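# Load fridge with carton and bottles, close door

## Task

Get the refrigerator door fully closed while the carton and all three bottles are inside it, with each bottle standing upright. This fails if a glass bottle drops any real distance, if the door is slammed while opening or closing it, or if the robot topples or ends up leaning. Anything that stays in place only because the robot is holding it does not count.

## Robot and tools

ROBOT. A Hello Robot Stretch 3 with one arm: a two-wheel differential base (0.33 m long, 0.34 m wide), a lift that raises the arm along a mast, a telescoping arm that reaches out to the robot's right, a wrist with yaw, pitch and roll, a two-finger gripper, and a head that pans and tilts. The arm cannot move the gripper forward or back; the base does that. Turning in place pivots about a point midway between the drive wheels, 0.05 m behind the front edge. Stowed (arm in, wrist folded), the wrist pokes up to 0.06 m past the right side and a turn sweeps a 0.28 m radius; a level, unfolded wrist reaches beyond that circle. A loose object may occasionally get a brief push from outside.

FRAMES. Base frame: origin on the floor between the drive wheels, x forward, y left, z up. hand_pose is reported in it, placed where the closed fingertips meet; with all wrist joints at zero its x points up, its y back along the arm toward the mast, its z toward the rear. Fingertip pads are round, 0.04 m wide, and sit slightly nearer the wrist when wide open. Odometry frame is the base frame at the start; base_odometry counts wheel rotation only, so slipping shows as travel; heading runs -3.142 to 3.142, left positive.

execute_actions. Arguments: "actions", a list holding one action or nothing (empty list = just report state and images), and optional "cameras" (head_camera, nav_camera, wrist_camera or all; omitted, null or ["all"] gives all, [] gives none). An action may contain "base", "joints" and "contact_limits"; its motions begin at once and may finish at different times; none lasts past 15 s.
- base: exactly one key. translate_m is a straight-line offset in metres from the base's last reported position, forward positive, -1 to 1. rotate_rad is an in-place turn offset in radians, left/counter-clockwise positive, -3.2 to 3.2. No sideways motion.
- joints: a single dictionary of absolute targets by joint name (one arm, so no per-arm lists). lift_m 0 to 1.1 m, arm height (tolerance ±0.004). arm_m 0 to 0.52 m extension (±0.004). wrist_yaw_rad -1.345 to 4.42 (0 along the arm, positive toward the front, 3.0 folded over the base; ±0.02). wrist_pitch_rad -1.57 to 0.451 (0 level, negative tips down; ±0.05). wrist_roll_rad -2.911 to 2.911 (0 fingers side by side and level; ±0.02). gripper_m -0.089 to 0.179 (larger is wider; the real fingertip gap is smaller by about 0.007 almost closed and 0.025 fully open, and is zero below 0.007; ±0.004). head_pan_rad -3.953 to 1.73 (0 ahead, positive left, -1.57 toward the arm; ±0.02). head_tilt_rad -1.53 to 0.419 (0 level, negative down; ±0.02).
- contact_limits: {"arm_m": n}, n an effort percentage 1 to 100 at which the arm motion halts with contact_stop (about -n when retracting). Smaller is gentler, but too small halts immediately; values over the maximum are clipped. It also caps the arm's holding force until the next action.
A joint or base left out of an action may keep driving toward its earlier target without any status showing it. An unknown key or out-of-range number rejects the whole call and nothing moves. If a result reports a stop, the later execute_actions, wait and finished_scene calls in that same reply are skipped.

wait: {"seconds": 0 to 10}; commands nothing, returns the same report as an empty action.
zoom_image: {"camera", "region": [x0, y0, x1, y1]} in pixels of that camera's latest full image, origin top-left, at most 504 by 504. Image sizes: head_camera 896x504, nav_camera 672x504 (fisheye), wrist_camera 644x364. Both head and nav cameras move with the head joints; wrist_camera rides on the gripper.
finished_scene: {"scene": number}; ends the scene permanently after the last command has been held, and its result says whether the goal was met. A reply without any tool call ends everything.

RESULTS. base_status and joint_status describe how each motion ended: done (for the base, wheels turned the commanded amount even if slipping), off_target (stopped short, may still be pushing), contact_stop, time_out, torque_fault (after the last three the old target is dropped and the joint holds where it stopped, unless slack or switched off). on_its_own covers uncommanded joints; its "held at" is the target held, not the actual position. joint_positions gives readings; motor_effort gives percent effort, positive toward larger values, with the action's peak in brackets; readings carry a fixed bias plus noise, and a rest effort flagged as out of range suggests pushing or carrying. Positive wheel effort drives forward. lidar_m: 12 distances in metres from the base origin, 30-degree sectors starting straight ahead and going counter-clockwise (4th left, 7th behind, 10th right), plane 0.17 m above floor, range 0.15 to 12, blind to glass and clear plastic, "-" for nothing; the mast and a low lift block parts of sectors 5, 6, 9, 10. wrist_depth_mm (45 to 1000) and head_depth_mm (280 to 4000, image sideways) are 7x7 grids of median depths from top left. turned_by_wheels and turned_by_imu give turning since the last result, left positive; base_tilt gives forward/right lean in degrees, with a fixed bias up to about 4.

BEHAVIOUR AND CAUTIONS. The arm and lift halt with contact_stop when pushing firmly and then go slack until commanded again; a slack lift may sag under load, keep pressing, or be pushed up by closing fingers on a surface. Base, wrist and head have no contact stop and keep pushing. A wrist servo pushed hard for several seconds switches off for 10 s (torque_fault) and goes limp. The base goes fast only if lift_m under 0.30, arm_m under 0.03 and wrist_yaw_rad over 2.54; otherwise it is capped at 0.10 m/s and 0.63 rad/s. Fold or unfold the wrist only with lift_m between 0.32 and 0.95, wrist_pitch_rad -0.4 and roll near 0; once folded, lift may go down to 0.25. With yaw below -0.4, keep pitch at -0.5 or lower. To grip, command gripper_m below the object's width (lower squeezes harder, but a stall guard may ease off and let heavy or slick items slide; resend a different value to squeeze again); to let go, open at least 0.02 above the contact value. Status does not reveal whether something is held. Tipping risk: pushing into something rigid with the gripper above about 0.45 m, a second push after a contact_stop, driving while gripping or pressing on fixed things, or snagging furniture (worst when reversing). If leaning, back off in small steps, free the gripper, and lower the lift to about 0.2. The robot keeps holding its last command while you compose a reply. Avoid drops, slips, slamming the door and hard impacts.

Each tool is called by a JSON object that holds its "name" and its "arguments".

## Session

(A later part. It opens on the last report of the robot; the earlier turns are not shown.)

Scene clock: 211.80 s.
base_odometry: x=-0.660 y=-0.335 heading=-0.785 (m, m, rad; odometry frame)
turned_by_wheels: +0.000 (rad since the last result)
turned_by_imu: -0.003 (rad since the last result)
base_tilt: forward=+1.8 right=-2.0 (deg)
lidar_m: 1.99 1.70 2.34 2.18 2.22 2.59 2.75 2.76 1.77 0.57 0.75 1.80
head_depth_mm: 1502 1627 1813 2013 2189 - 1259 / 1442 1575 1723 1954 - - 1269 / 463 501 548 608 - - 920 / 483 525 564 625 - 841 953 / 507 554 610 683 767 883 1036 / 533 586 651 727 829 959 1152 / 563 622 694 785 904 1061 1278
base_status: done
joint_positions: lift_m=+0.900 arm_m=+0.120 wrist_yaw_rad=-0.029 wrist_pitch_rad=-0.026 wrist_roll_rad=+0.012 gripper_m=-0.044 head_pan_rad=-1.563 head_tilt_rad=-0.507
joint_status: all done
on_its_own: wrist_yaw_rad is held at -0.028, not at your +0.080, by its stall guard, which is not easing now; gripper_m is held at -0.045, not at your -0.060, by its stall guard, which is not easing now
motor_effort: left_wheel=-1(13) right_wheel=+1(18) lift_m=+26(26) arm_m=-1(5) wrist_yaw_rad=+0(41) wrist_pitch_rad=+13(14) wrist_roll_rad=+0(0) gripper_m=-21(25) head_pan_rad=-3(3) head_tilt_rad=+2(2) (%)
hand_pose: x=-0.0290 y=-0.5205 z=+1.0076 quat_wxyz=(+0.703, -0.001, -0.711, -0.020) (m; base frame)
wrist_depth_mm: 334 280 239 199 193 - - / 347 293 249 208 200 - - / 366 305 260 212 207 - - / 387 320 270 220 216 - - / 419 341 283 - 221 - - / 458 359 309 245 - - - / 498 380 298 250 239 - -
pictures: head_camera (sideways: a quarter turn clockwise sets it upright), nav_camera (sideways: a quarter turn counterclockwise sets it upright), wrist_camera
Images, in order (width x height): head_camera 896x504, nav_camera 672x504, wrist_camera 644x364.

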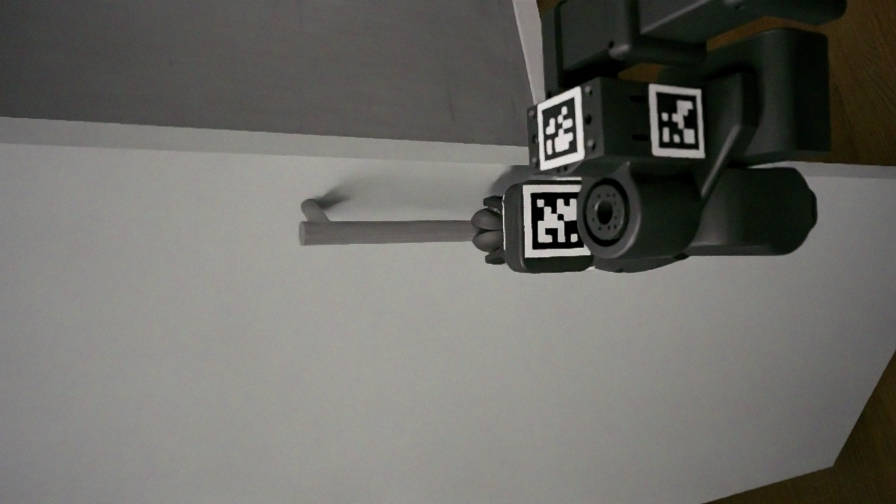

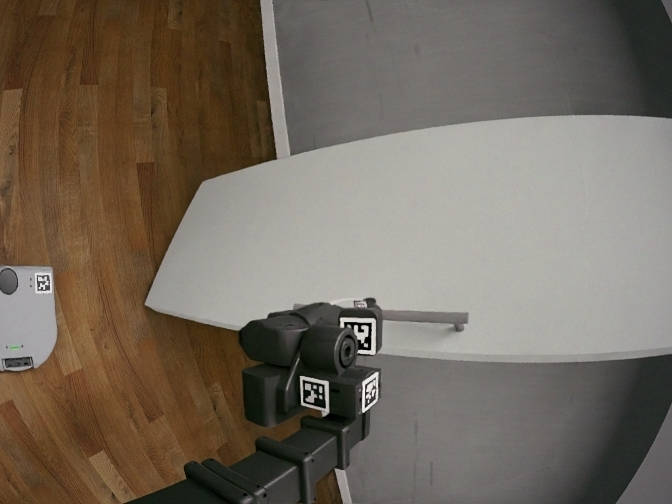

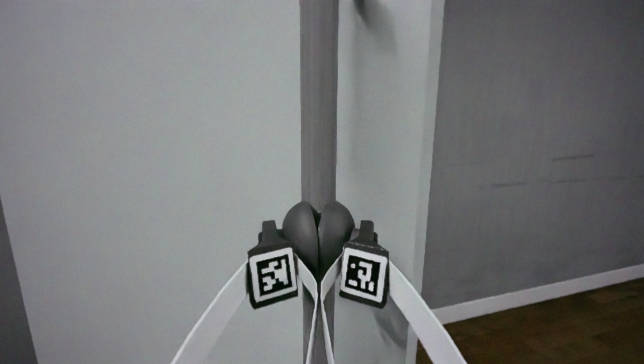

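{"name": "execute_actions", "arguments": {"actions": [{"base":{"translate_m":0.14},"joints":{"arm_m":0.02,"wrist_yaw_rad":-0.05}}], "cameras": ["wrist_camera"]}}

{"name": "execute_actions", "arguments": {"actions": [{"base":{"translate_m":0.15},"joints":{"arm_m":0.0,"head_pan_rad":-2.1}}]}}

Scene clock: 220.70 s.
base_odometry: x=-0.561 y=-0.434 heading=-0.786 (m, m, rad; odometry frame)
turned_by_wheels: -0.001 (rad since the last result)
turned_by_imu: -0.013 (rad since the last result)
base_tilt: forward=+1.7 right=-2.1 (deg)
lidar_m: 1.86 1.60 2.16 2.23 2.22 2.61 2.89 2.89 0.46 0.47 0.78 1.74
head_depth_mm: 365 406 473 1939 1950 1689 - / 373 402 435 477 530 581 - / 401 435 464 507 529 - - / 435 473 520 576 650 770 890 / 473 519 578 647 735 859 1023 / 519 576 644 739 858 1022 1228 / 575 645 734 852 1647 1634 1345
base_status: done
joint_positions: lift_m=+0.900 arm_m=+0.020 wrist_yaw_rad=-0.107 wrist_pitch_rad=-0.028 wrist_roll_rad=+0.012 gripper_m=-0.044 head_pan_rad=-1.563 head_tilt_rad=-0.507
joint_status: wrist_yaw_rad off_target (ended at -0.107, target -0.050); the others done
on_its_own: gripper_m is held at -0.045, not at your -0.060, by its stall guard, which is not easing now; wrist_yaw_rad is at rest, and its effort (+42) is outside its rest range (-12 to +12)
motor_effort: left_wheel=-7(9) right_wheel=+12(13) lift_m=+26(26) arm_m=+2(6) wrist_yaw_rad=+42(43) wrist_pitch_rad=+15(14) wrist_roll_rad=+0(0) gripper_m=-25(25) head_pan_rad=-3(3) head_tilt_rad=+3(3) (%)
hand_pose: x=-0.0488 y=-0.4188 z=+1.0071 quat_wxyz=(+0.702, -0.028, -0.710, -0.048) (m; base frame)
wrist_depth_mm: 681 353 270 205 187 - - / 911 372 283 211 193 - - / 972 391 296 220 199 - - / - 411 307 230 208 - - / - 436 325 - 213 - - / - 475 362 252 233 - - / - 513 337 259 232 - -
pictures: wrist_camera
Images, in order (width x height): wrist_camera 644x364.

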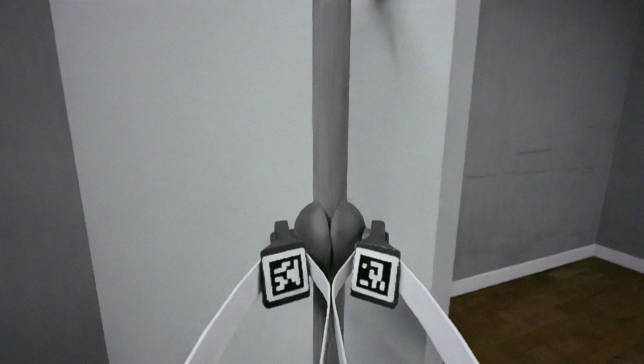

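Scene clock: 223.83 s.
base_odometry: x=-0.455 y=-0.540 heading=-0.786 (m, m, rad; odometry frame)
turned_by_wheels: +0.000 (rad since the last result)
turned_by_imu: -0.132 (rad since the last result)
base_tilt: forward=+1.8 right=-2.1 (deg)
lidar_m: 1.76 1.74 1.50 2.29 2.27 2.47 3.02 3.00 0.45 0.47 0.76 1.59
head_depth_mm: 2633 2860 3097 2802 2049 1604 1345 / 2780 3057 3268 2812 2051 1658 - / 2624 2830 3131 2820 2054 1706 - / 2248 2402 2615 2715 2060 1735 - / 1982 2105 2247 2429 1961 1557 - / 403 408 424 461 504 562 - / 347 379 413 440 497 - -
base_status: done
joint_positions: lift_m=+0.900 arm_m=+0.000 wrist_yaw_rad=-0.214 wrist_pitch_rad=-0.028 wrist_roll_rad=+0.012 gripper_m=-0.044 head_pan_rad=-2.093 head_tilt_rad=-0.507
joint_status: all done
on_its_own: wrist_yaw_rad is held at -0.194, not at your -0.050, by its stall guard, which is not easing now; gripper_m is held at -0.045, not at your -0.060, by its stall guard, which is not easing now; wrist_yaw_rad is at rest, and its effort (+14) is outside its rest range (-12 to +12)
motor_effort: left_wheel=-2(7) right_wheel=+4(15) lift_m=+26(26) arm_m=+2(4) wrist_yaw_rad=+14(47) wrist_pitch_rad=+14(15) wrist_roll_rad=+0(0) gripper_m=-22(25) head_pan_rad=-3(28) head_tilt_rad=+2(2) (%)
hand_pose: x=-0.0757 y=-0.3944 z=+1.0071 quat_wxyz=(+0.698, -0.066, -0.708, -0.085) (m; base frame)
wrist_depth_mm: 354 297 249 203 193 - - / 382 309 258 209 201 - - / 405 324 270 215 208 - - / 430 341 279 225 215 - - / 455 358 296 - 222 - - / 493 378 318 189 - - - / 752 404 312 252 241 - -
pictures: head_camera (sideways: a quarter turn clockwise sets it upright), nav_camera (sideways: a quarter turn counterclockwise sets it upright), wrist_camera
Images, in order (width x height): head_camera 896x504, nav_camera 672x504, wrist_camera 644x364.

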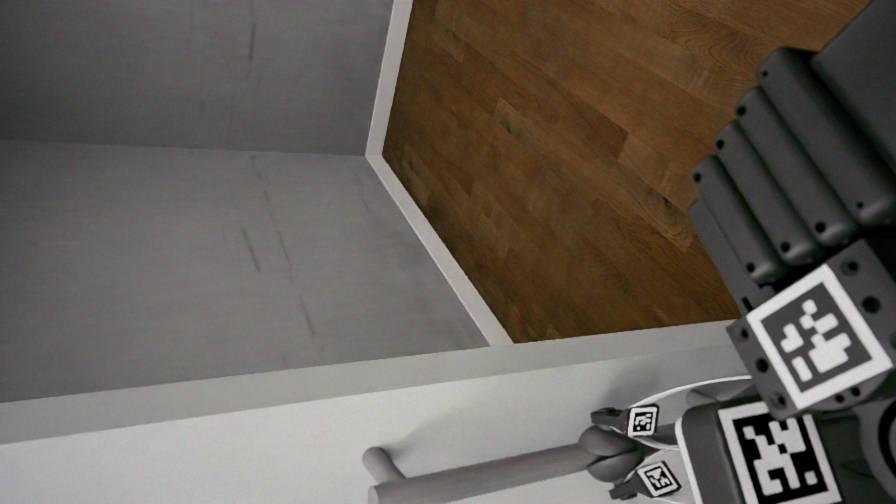

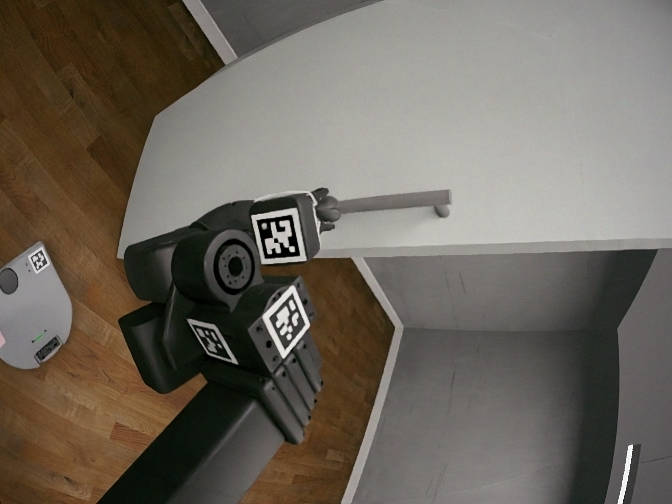

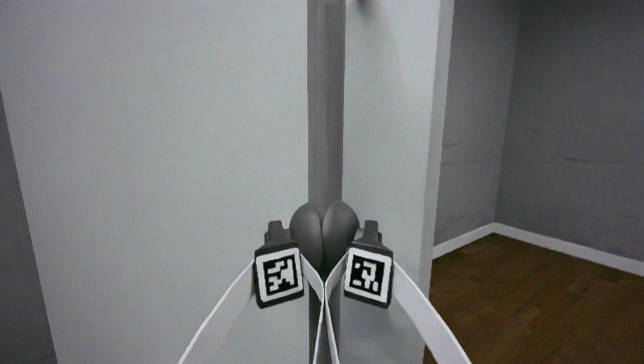

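{"name": "execute_actions", "arguments": {"actions": [{"joints":{"gripper_m":0.08}}], "cameras": ["wrist_camera"]}}

{"name": "wait", "arguments": {"seconds": 2}}

Scene clock: 230.47 s.
base_odometry: x=-0.455 y=-0.540 heading=-0.786 (m, m, rad; odometry frame)
turned_by_wheels: +0.000 (rad since the last result)
turned_by_imu: +0.000 (rad since the last result)
base_tilt: forward=+1.8 right=-1.9 (deg)
lidar_m: 1.75 1.74 1.50 2.29 2.28 2.48 3.02 2.99 0.45 0.46 0.76 1.59
head_depth_mm: 2637 2797 3039 2815 2046 1603 1345 / 2798 3052 3314 2816 2063 1649 - / 2608 2866 3168 2835 2047 1705 - / 2238 2404 2643 2683 2076 1707 - / 1981 2108 2277 2409 1980 1562 - / 1716 406 421 456 494 560 - / 345 375 409 435 493 557 -
base_status: not commanded
joint_positions: lift_m=+0.900 arm_m=+0.000 wrist_yaw_rad=-0.197 wrist_pitch_rad=-0.022 wrist_roll_rad=+0.012 gripper_m=+0.080 head_pan_rad=-2.093 head_tilt_rad=-0.507
joint_status: all done
on_its_own: wrist_yaw_rad is held at -0.194, not at your -0.050, by its stall guard, which is not easing now
motor_effort: left_wheel=+0(2) right_wheel=+0(5) lift_m=+26(26) arm_m=+2(2) wrist_yaw_rad=+2(16) wrist_pitch_rad=+11(14) wrist_roll_rad=+0(0) gripper_m=+0(79) head_pan_rad=-3(3) head_tilt_rad=+3(2) (%)
hand_pose: x=-0.0716 y=-0.3954 z=+1.0085 quat_wxyz=(+0.699, -0.062, -0.708, -0.077) (m; base frame)
wrist_depth_mm: 372 301 252 202 191 - - / 399 316 264 210 196 - - / 426 335 273 215 202 - - / 448 348 285 222 212 - - / 483 370 282 236 225 - - / 747 416 291 244 230 - - / - 392 325 250 240 - -
pictures: wrist_camera
Images, in order (width x height): wrist_camera 644x364.

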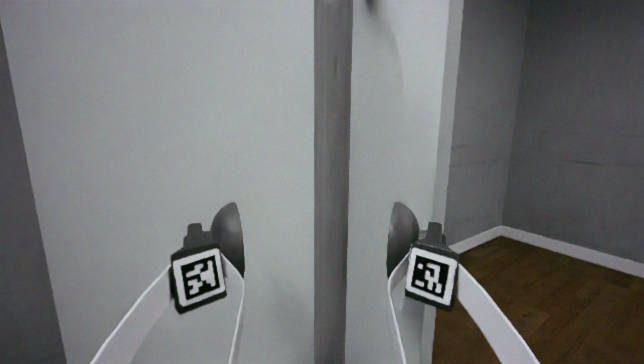

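Scene clock: 232.47 s.
base_odometry: x=-0.455 y=-0.540 heading=-0.786 (m, m, rad; odometry frame)
turned_by_wheels: +0.000 (rad since the last result)
turned_by_imu: +0.000 (rad since the last result)
base_tilt: forward=+1.8 right=-2.0 (deg)
lidar_m: 1.76 1.74 1.50 2.29 2.27 2.48 3.02 3.00 0.45 0.47 0.76 1.60
head_depth_mm: 2640 2817 3017 2822 2021 1588 1345 / 2805 2985 3284 2807 2035 1658 - / 2651 2852 3123 2851 2055 1715 - / 2255 2461 2630 2710 2092 1722 - / 1967 2068 2264 2412 1978 1565 - / 1704 407 420 456 496 559 - / 344 375 409 434 493 560 -
base_status: not commanded
joint_positions: lift_m=+0.900 arm_m=+0.000 wrist_yaw_rad=-0.197 wrist_pitch_rad=-0.022 wrist_roll_rad=+0.012 gripper_m=+0.080 head_pan_rad=-2.093 head_tilt_rad=-0.507
joint_status: all done
on_its_own: wrist_yaw_rad is held at -0.194, not at your -0.050, by its stall guard, which is not easing now
motor_effort: left_wheel=+0(2) right_wheel=+0(5) lift_m=+26(26) arm_m=+2(2) wrist_yaw_rad=+2(16) wrist_pitch_rad=+11(14) wrist_roll_rad=+0(0) gripper_m=+0(79) head_pan_rad=-3(3) head_tilt_rad=+2(2) (%)
hand_pose: x=-0.0716 y=-0.3954 z=+1.0085 quat_wxyz=(+0.699, -0.062, -0.708, -0.077) (m; base frame)
wrist_depth_mm: 376 302 251 202 191 - - / 397 315 264 209 197 - - / 420 332 270 217 204 - - / 451 347 283 223 211 - - / 486 368 282 235 224 - - / 726 414 292 243 229 - - / - 397 324 250 239 - -
wait: 2.00 s; at rest by 0.27 s
pictures: head_camera (sideways: a quarter turn clockwise sets it upright), nav_camera (sideways: a quarter turn counterclockwise sets it upright), wrist_camera
Images, in order (width x height): head_camera 896x504, nav_camera 672x504, wrist_camera 644x364.

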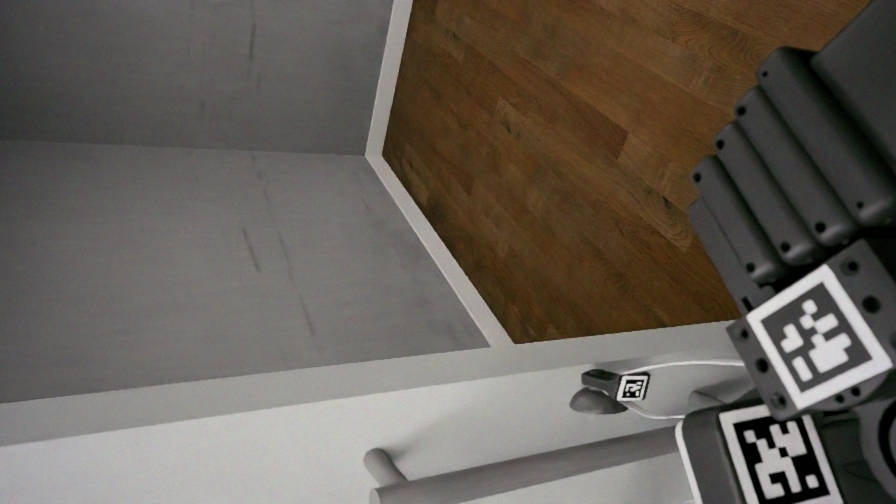

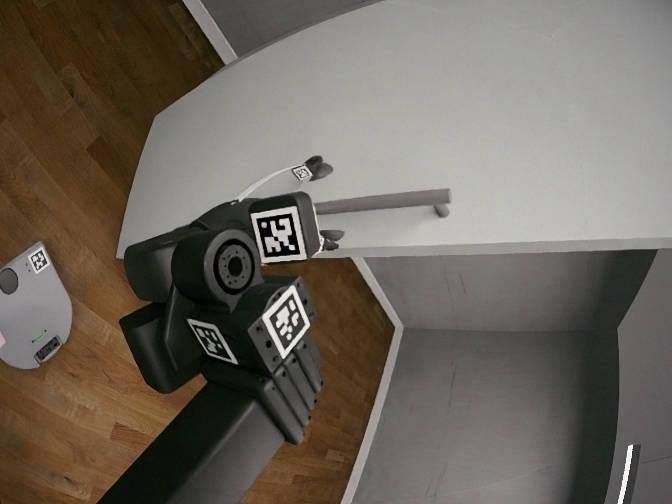

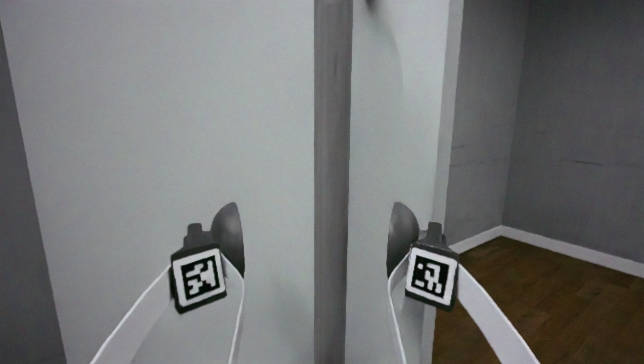

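{"name": "execute_actions", "arguments": {"actions": [{"base":{"rotate_rad":0.5},"joints":{"gripper_m":0.1,"wrist_yaw_rad":0.3}}]}}

Scene clock: 239.20 s.
base_odometry: x=-0.455 y=-0.540 heading=-0.286 (m, m, rad; odometry frame)
turned_by_wheels: +0.500 (rad since the last result)
turned_by_imu: +0.021 (rad since the last result)
base_tilt: forward=+1.6 right=-2.1 (deg)
lidar_m: 1.82 1.81 1.55 2.26 2.25 2.47 2.96 2.94 1.86 0.39 0.65 1.64
head_depth_mm: 2591 2816 3013 2825 2044 1593 1347 / 2736 2977 3243 2883 2052 1647 - / 2589 2765 3071 2856 2077 1720 - / 2234 2407 2614 2701 2063 1722 - / 1945 2086 2244 2424 2057 1674 - / 1745 1840 1982 2107 2074 1620 - / 1565 1656 1742 430 439 470 507
base_status: done
joint_positions: lift_m=+0.900 arm_m=+0.000 wrist_yaw_rad=+0.299 wrist_pitch_rad=-0.022 wrist_roll_rad=+0.012 gripper_m=+0.100 head_pan_rad=-2.093 head_tilt_rad=-0.507
joint_status: all done
motor_effort: left_wheel=-1(20) right_wheel=+1(17) lift_m=+26(26) arm_m=+3(6) wrist_yaw_rad=+0(77) wrist_pitch_rad=+11(13) wrist_roll_rad=+0(0) gripper_m=+0(73) head_pan_rad=-3(3) head_tilt_rad=+2(2) (%)
hand_pose: x=+0.0539 y=-0.3890 z=+1.0086 quat_wxyz=(+0.697, +0.114, -0.702, +0.097) (m; base frame)
wrist_depth_mm: - - - 290 128 143 120 / - - - 300 129 145 124 / - - - 312 133 148 128 / - - - 319 176 151 135 / - - 659 332 138 151 145 / - - - 345 143 146 156 / - - - 360 186 164 170
pictures: head_camera (sideways: a quarter turn clockwise sets it upright), nav_camera (sideways: a quarter turn counterclockwise sets it upright), wrist_camera
Images, in order (width x height): head_camera 896x504, nav_camera 672x504, wrist_camera 644x364.

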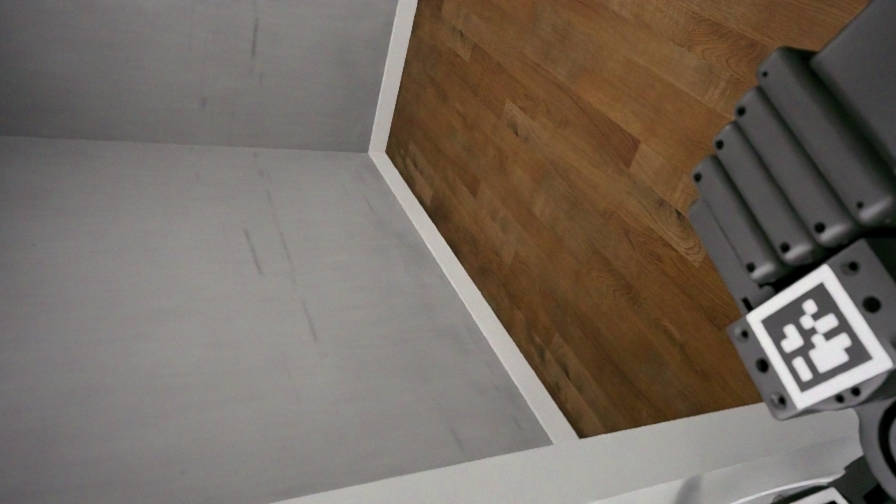

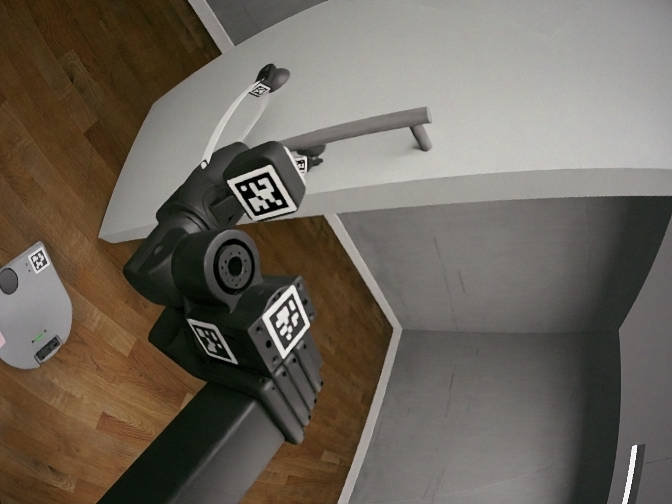

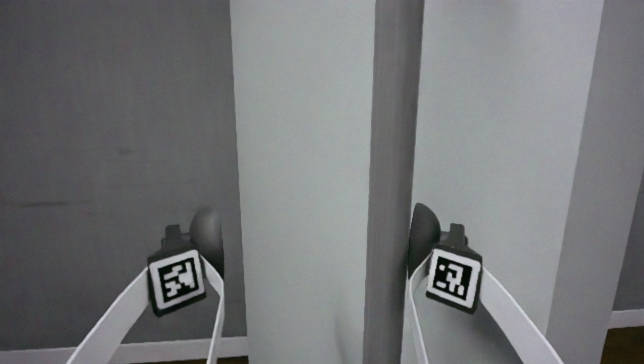

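{"name": "execute_actions", "arguments": {"actions": [{"joints":{"wrist_yaw_rad":0.9}}]}}

Scene clock: 245.00 s.
base_odometry: x=-0.455 y=-0.540 heading=-0.286 (m, m, rad; odometry frame)
turned_by_wheels: +0.000 (rad since the last result)
turned_by_imu: -0.015 (rad since the last result)
base_tilt: forward=+1.7 right=-2.1 (deg)
lidar_m: 1.83 1.81 1.55 2.26 2.24 2.45 2.97 2.94 1.89 0.32 0.35 1.63
head_depth_mm: 2594 2789 2989 2861 2039 1596 1334 / 2749 2948 3147 2874 2068 1661 - / 2647 2901 3218 2866 2040 1719 - / 2290 2446 2646 2723 2093 1707 - / 2007 2133 2280 2440 2082 1674 - / 1766 1868 1998 2145 2075 1631 - / 1590 1689 1790 1874 1273 1367 1339
base_status: not commanded
joint_positions: lift_m=+0.900 arm_m=+0.000 wrist_yaw_rad=+0.899 wrist_pitch_rad=-0.021 wrist_roll_rad=+0.012 gripper_m=+0.100 head_pan_rad=-2.093 head_tilt_rad=-0.505
joint_status: all done
motor_effort: left_wheel=+0(17) right_wheel=+0(28) lift_m=+26(26) arm_m=+1(4) wrist_yaw_rad=+0(56) wrist_pitch_rad=+11(15) wrist_roll_rad=+0(0) gripper_m=+0(11) head_pan_rad=-3(3) head_tilt_rad=+1(3) (%)
hand_pose: x=+0.1787 y=-0.3041 z=+1.0090 quat_wxyz=(+0.636, +0.316, -0.637, +0.299) (m; base frame)
wrist_depth_mm: - - - - 125 205 79 / - - - - 128 192 76 / - - - - 133 180 76 / - - - - - 169 78 / - - - - 138 157 80 / - - - - 143 126 82 / - - - - 398 170 85
pictures: head_camera (sideways: a quarter turn clockwise sets it upright), nav_camera (sideways: a quarter turn counterclockwise sets it upright), wrist_camera
Images, in order (width x height): head_camera 896x504, nav_camera 672x504, wrist_camera 644x364.

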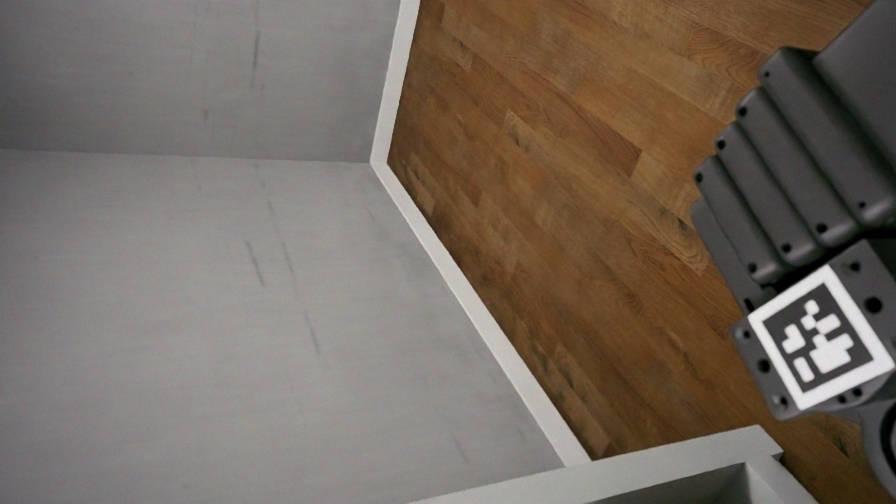

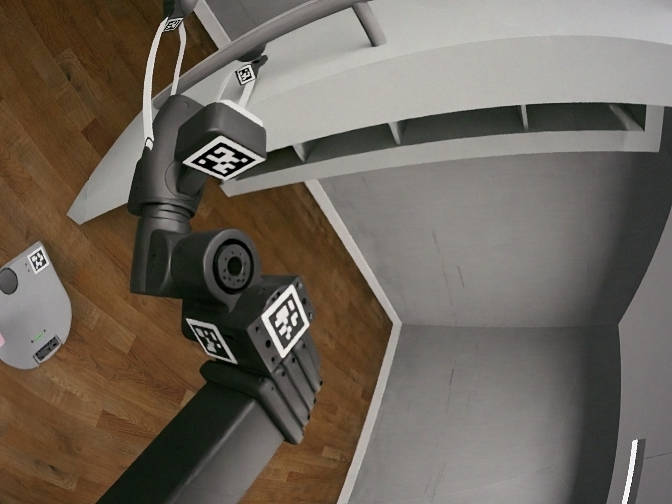

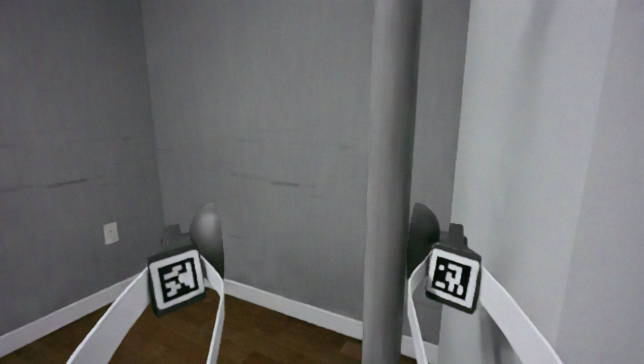

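{"name": "execute_actions", "arguments": {"actions": [{"base":{"translate_m":-0.15},"joints":{"wrist_yaw_rad":1.2}}]}}

Scene clock: 252.17 s.
base_odometry: x=-0.599 y=-0.498 heading=-0.286 (m, m, rad; odometry frame)
turned_by_wheels: +0.000 (rad since the last result)
turned_by_imu: +0.000 (rad since the last result)
base_tilt: forward=+1.9 right=-1.9 (deg)
lidar_m: 1.96 1.95 1.65 2.20 2.19 2.39 2.83 2.80 1.96 0.52 0.64 1.69
head_depth_mm: 2463 2616 2859 2821 2047 1597 1349 / 2622 2832 3027 2834 2040 1635 - / 2734 2873 3166 2861 2065 1711 - / 2391 2503 2741 2806 2066 1719 - / 2083 2207 2403 2514 2081 1662 - / 1859 1960 2081 2190 2070 1629 - / 1660 1726 1845 1977 2010 1635 762
base_status: done
joint_positions: lift_m=+0.900 arm_m=+0.000 wrist_yaw_rad=+1.203 wrist_pitch_rad=-0.018 wrist_roll_rad=+0.012 gripper_m=+0.100 head_pan_rad=-2.093 head_tilt_rad=-0.505
joint_status: all done
motor_effort: left_wheel=+0(9) right_wheel=+0(18) lift_m=+25(25) arm_m=+1(1) wrist_yaw_rad=-3(35) wrist_pitch_rad=+9(11) wrist_roll_rad=+0(0) gripper_m=+0(7) head_pan_rad=-3(3) head_tilt_rad=+1(1) (%)
hand_pose: x=+0.2173 y=-0.2370 z=+1.0098 quat_wxyz=(+0.583, +0.408, -0.583, +0.392) (m; base frame)
wrist_depth_mm: - - - - - - 443 / - - - - - - 450 / - - - - - - 443 / - - - - - - 431 / - - - - - - 437 / - - - - - 655 432 / - - - - - - 434
pictures: head_camera (sideways: a quarter turn clockwise sets it upright), nav_camera (sideways: a quarter turn counterclockwise sets it upright), wrist_camera
Images, in order (width x height): head_camera 896x504, nav_camera 672x504, wrist_camera 644x364.

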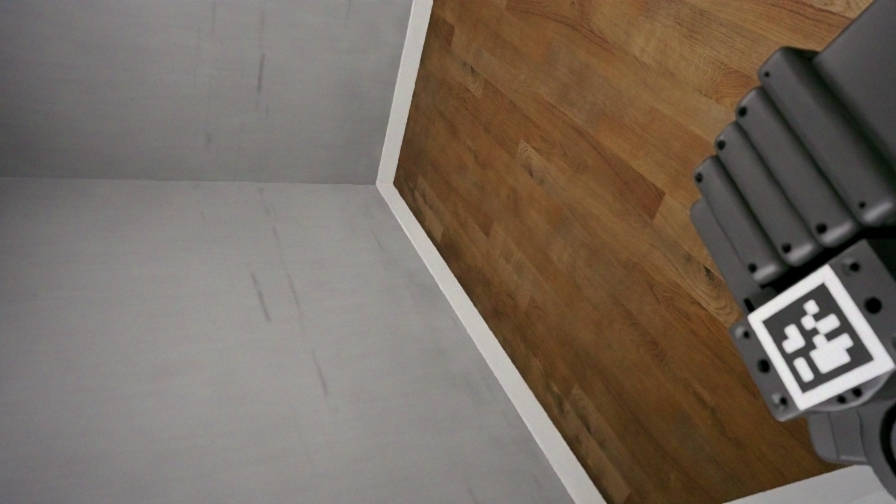

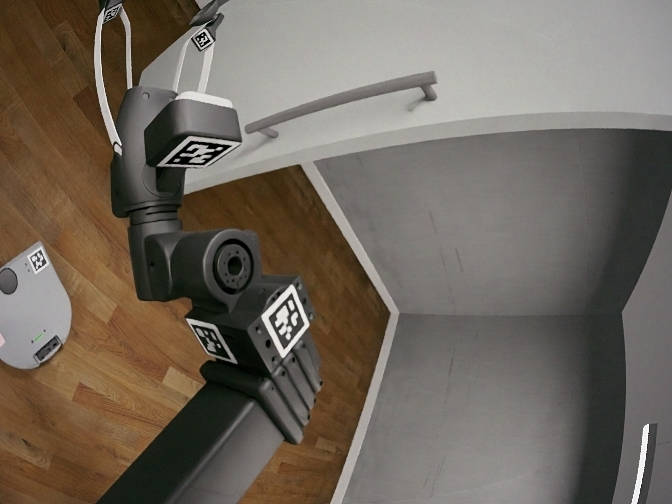

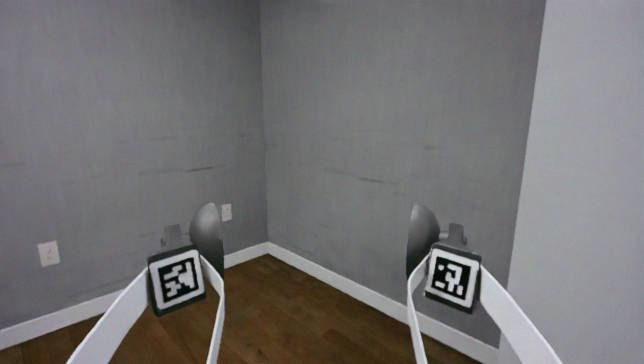

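{"name": "execute_actions", "arguments": {"actions": [{"base":{"translate_m":-0.6},"joints":{"wrist_yaw_rad":2.9,"wrist_pitch_rad":-0.4,"gripper_m":0.03,"head_pan_rad":-1.0,"head_tilt_rad":-0.45}}], "cameras": ["head_camera","nav_camera"]}}

Scene clock: 262.83 s.
base_odometry: x=-1.175 y=-0.329 heading=-0.286 (m, m, rad; odometry frame)
turned_by_wheels: +0.000 (rad since the last result)
turned_by_imu: +0.001 (rad since the last result)
base_tilt: forward=+1.8 right=-2.0 (deg)
lidar_m: 2.52 2.10 2.48 1.99 1.98 2.15 2.26 2.25 2.24 1.80 0.80 0.78
head_depth_mm: 1473 1585 1713 1875 2006 1660 1369 / 1487 1614 1754 1901 2029 1669 1356 / 1510 1616 1746 1886 2017 1677 1373 / 1045 1136 1240 1371 1529 1602 1373 / 1434 1555 1625 1797 1555 1614 1345 / 1438 1557 1549 1634 892 986 1187 / 631 672 730 836 1079 1602 1385
base_status: done
joint_positions: lift_m=+0.900 arm_m=+0.000 wrist_yaw_rad=+2.897 wrist_pitch_rad=-0.414 wrist_roll_rad=+0.012 gripper_m=+0.030 head_pan_rad=-1.007 head_tilt_rad=-0.458
joint_status: all done
motor_effort: left_wheel=+0(5) right_wheel=+0(2) lift_m=+25(25) arm_m=+0(0) wrist_yaw_rad=+1(2) wrist_pitch_rad=+7(9) wrist_roll_rad=+0(0) gripper_m=+0(79) head_pan_rad=+3(31) head_tilt_rad=+3(8) (%)
hand_pose: x=+0.0332 y=+0.0733 z=+0.9132 quat_wxyz=(+0.229, +0.708, +0.059, +0.665) (m; base frame)
wrist_depth_mm: - - - - - - - / - - - - - - - / - - - - - - - / - - - - - - - / - - - - - - - / - - - - - - - / - - - - - - -
pictures: head_camera (sideways: a quarter turn clockwise sets it upright), nav_camera (sideways: a quarter turn counterclockwise sets it upright)
Images, in order (width x height): head_camera 896x504, nav_camera 672x504.

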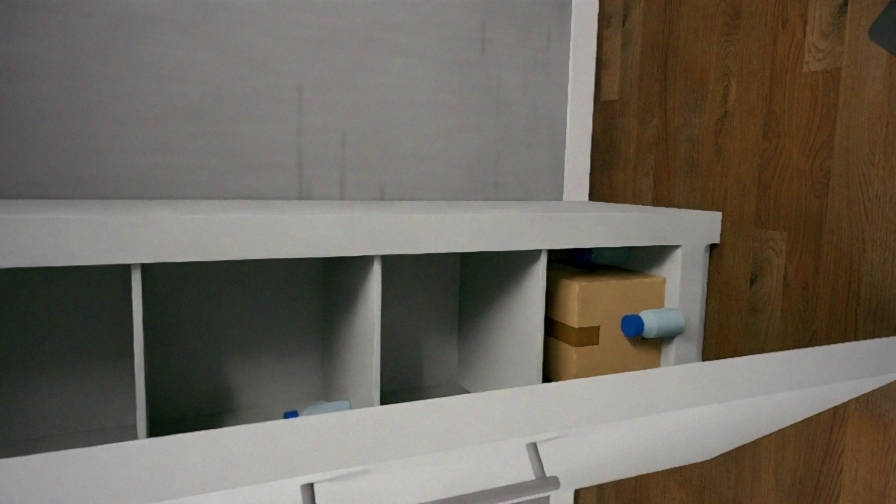

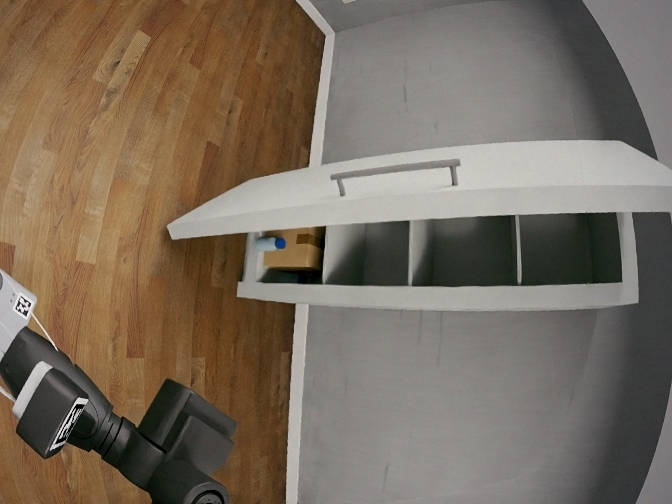

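{"name": "execute_actions", "arguments": {"actions": [{"joints":{"lift_m":0.45,"wrist_yaw_rad":0.0,"gripper_m":0.0,"head_tilt_rad":-0.8}}], "cameras": []}}

{"name": "execute_actions", "arguments": {"actions": [{"base":{"translate_m":0.3},"joints":{"arm_m":0.3,"wrist_pitch_rad":0}}]}}

Scene clock: 281.07 s.
base_odometry: x=-1.175 y=-0.329 heading=-0.286 (m, m, rad; odometry frame)
turned_by_wheels: +0.000 (rad since the last result)
turned_by_imu: +0.000 (rad since the last result)
base_tilt: forward=+1.7 right=-2.1 (deg)
lidar_m: 2.52 2.09 2.48 1.99 1.98 2.15 2.27 2.25 2.24 1.80 0.79 0.78
head_depth_mm: 1514 1706 1952 1879 1548 1321 1143 / 1526 1732 2017 1865 1546 1319 1166 / 1525 1719 2017 1883 1553 1318 1151 / 1068 1245 1463 1722 1562 1318 1146 / 1389 1673 1537 1691 1520 1331 1158 / 1406 1654 910 1031 1434 1338 1163 / 649 721 937 1746 1569 1331 1159
base_status: not commanded
joint_positions: lift_m=+0.450 arm_m=+0.000 wrist_yaw_rad=+0.003 wrist_pitch_rad=-0.415 wrist_roll_rad=+0.012 gripper_m=+0.000 head_pan_rad=-1.007 head_tilt_rad=-0.790
joint_status: all done
motor_effort: left_wheel=+0(0) right_wheel=+0(1) lift_m=+14(22) arm_m=+1(0) wrist_yaw_rad=-2(5) wrist_pitch_rad=+8(8) wrist_roll_rad=+0(0) gripper_m=-2(80) head_pan_rad=+2(2) head_tilt_rad=-4(19) (%)
hand_pose: x=-0.0209 y=-0.3697 z=+0.4637 quat_wxyz=(+0.688, +0.146, -0.696, -0.146) (m; base frame)
wrist_depth_mm: 747 - - - - - - / 812 - - - - - - / 862 - - - - - - / 860 965 - - - - - / 795 772 796 - 793 822 823 / 660 680 662 640 681 699 687 / 575 579 590 583 596 592 597
pictures: none
No camera images: the call's "cameras" was empty. Leave "cameras" out to get every camera's image.

Scene clock: 285.03 s.
base_odometry: x=-0.887 y=-0.413 heading=-0.286 (m, m, rad; odometry frame)
turned_by_wheels: +0.000 (rad since the last result)
turned_by_imu: -0.001 (rad since the last result)
base_tilt: forward=+1.7 right=-2.1 (deg)
lidar_m: 2.25 1.87 2.42 2.08 2.10 2.27 2.55 2.52 2.10 1.12 0.60 1.81
head_depth_mm: 960 1565 1844 1863 1587 1274 1150 / 1222 1112 1279 1590 1538 1314 1150 / 532 611 1359 1596 1501 1316 1158 / 512 585 682 820 1031 1274 1155 / 563 661 826 1075 1447 1325 1161 / 733 897 1151 1783 1564 1337 1156 / 1430 1722 2025 1885 1559 1341 1161
base_status: done
joint_positions: lift_m=+0.450 arm_m=+0.300 wrist_yaw_rad=+0.002 wrist_pitch_rad=-0.021 wrist_roll_rad=+0.012 gripper_m=+0.000 head_pan_rad=-1.007 head_tilt_rad=-0.790
joint_status: all done
motor_effort: left_wheel=+0(4) right_wheel=+0(5) lift_m=+14(13) arm_m=+3(2) wrist_yaw_rad=-2(3) wrist_pitch_rad=+11(11) wrist_roll_rad=-1(1) gripper_m=-2(2) head_pan_rad=+2(2) head_tilt_rad=-4(3) (%)
hand_pose: x=-0.0210 y=-0.7003 z=+0.5597 quat_wxyz=(+0.703, +0.008, -0.711, -0.007) (m; base frame)
wrist_depth_mm: 762 497 - - - - - / 786 511 - - - - - / 801 519 - - - - - / 663 539 - - - - - / 629 571 - - - - - / 554 584 - - - - - / 564 637 864 885 864 898 858
pictures: head_camera (sideways: a quarter turn clockwise sets it upright), nav_camera (sideways: a quarter turn counterclockwise sets it upright), wrist_camera
Images, in order (width x height): head_camera 896x504, nav_camera 672x504, wrist_camera 644x364.

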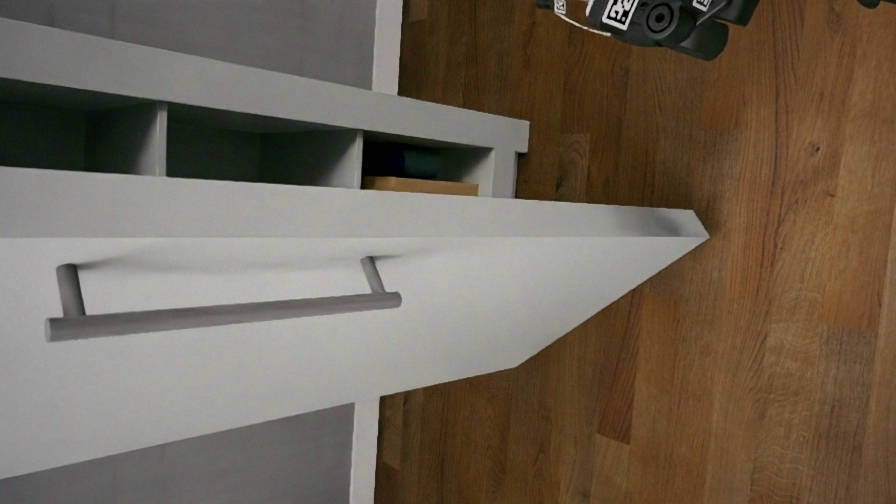

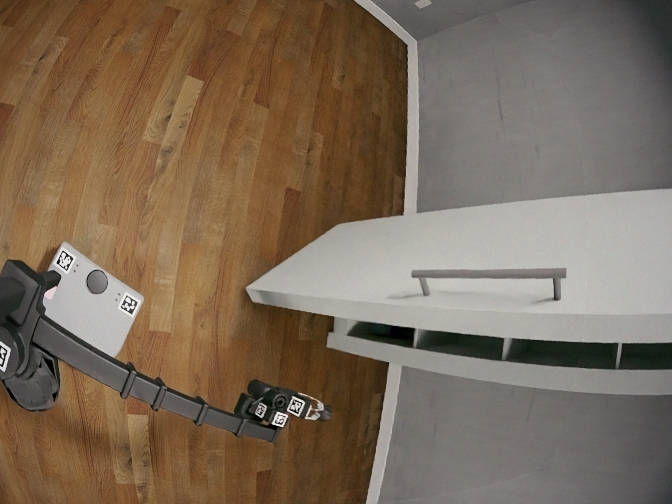

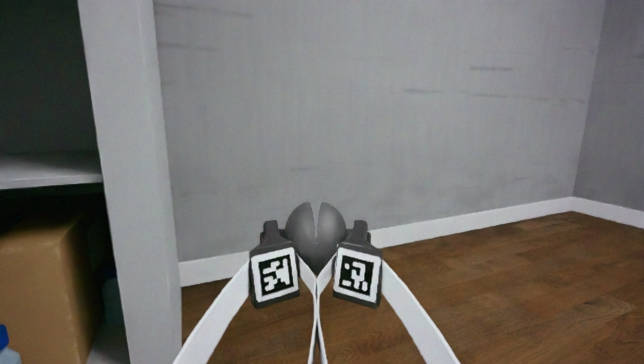

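{"name": "execute_actions", "arguments": {"actions": [{"base":{"translate_m":0.45},"joints":{"arm_m":0.22}}]}}

Scene clock: 294.70 s.
base_odometry: x=-0.455 y=-0.540 heading=-0.286 (m, m, rad; odometry frame)
turned_by_wheels: +0.000 (rad since the last result)
turned_by_imu: -0.219 (rad since the last result)
base_tilt: forward=+1.7 right=-1.9 (deg)
lidar_m: 1.96 1.85 1.58 2.37 2.26 2.30 2.98 2.90 2.33 0.52 0.59 1.53
head_depth_mm: 464 511 571 639 751 - 1113 / 502 559 632 726 854 1037 1150 / 548 615 705 824 987 1238 1147 / 601 683 799 955 1191 1322 1154 / 668 773 921 1177 1491 1323 1159 / 1249 1450 1670 1847 1571 1325 1158 / 1260 1427 1653 1842 1558 1338 1162
base_status: done
joint_positions: lift_m=+0.450 arm_m=+0.220 wrist_yaw_rad=-0.156 wrist_pitch_rad=-0.021 wrist_roll_rad=+0.013 gripper_m=+0.000 head_pan_rad=-1.007 head_tilt_rad=-0.790
joint_status: all done
on_its_own: wrist_yaw_rad is held at -0.143, not at your +0.000, by its stall guard, which is not easing now
motor_effort: left_wheel=-4(17) right_wheel=+6(25) lift_m=+14(14) arm_m=-1(5) wrist_yaw_rad=+9(47) wrist_pitch_rad=+11(11) wrist_roll_rad=-1(1) gripper_m=-4(7) head_pan_rad=+3(2) head_tilt_rad=-4(4) (%)
hand_pose: x=-0.0613 y=-0.6176 z=+0.5596 quat_wxyz=(+0.700, -0.048, -0.710, -0.063) (m; base frame)
wrist_depth_mm: - 61 99 - - - - / - 61 100 - - - - / - 62 101 - - - - / - 62 102 - - - - / - 61 98 - - - - / - 61 86 - - - - / - 61 119 855 875 888 850
pictures: head_camera (sideways: a quarter turn clockwise sets it upright), nav_camera (sideways: a quarter turn counterclockwise sets it upright), wrist_camera
Images, in order (width x height): head_camera 896x504, nav_camera 672x504, wrist_camera 644x364.

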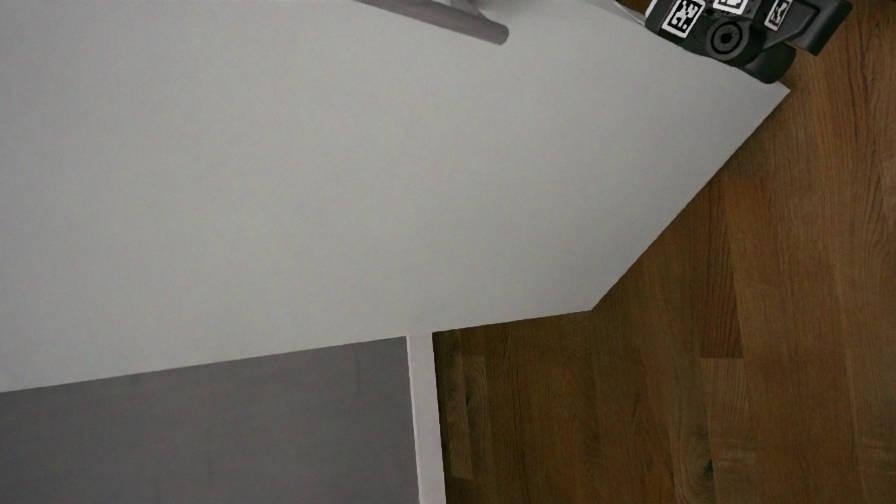

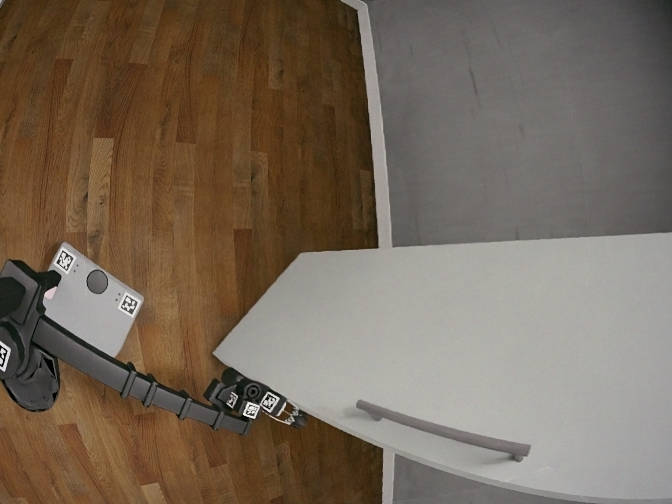

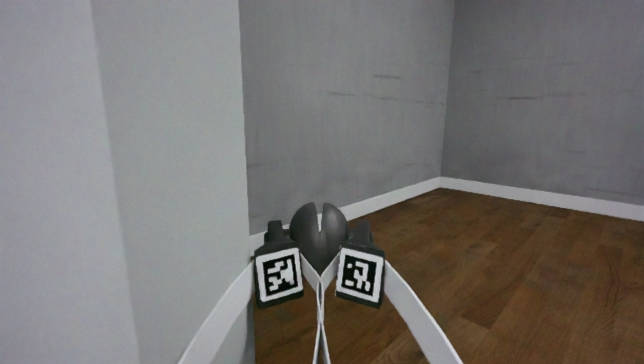

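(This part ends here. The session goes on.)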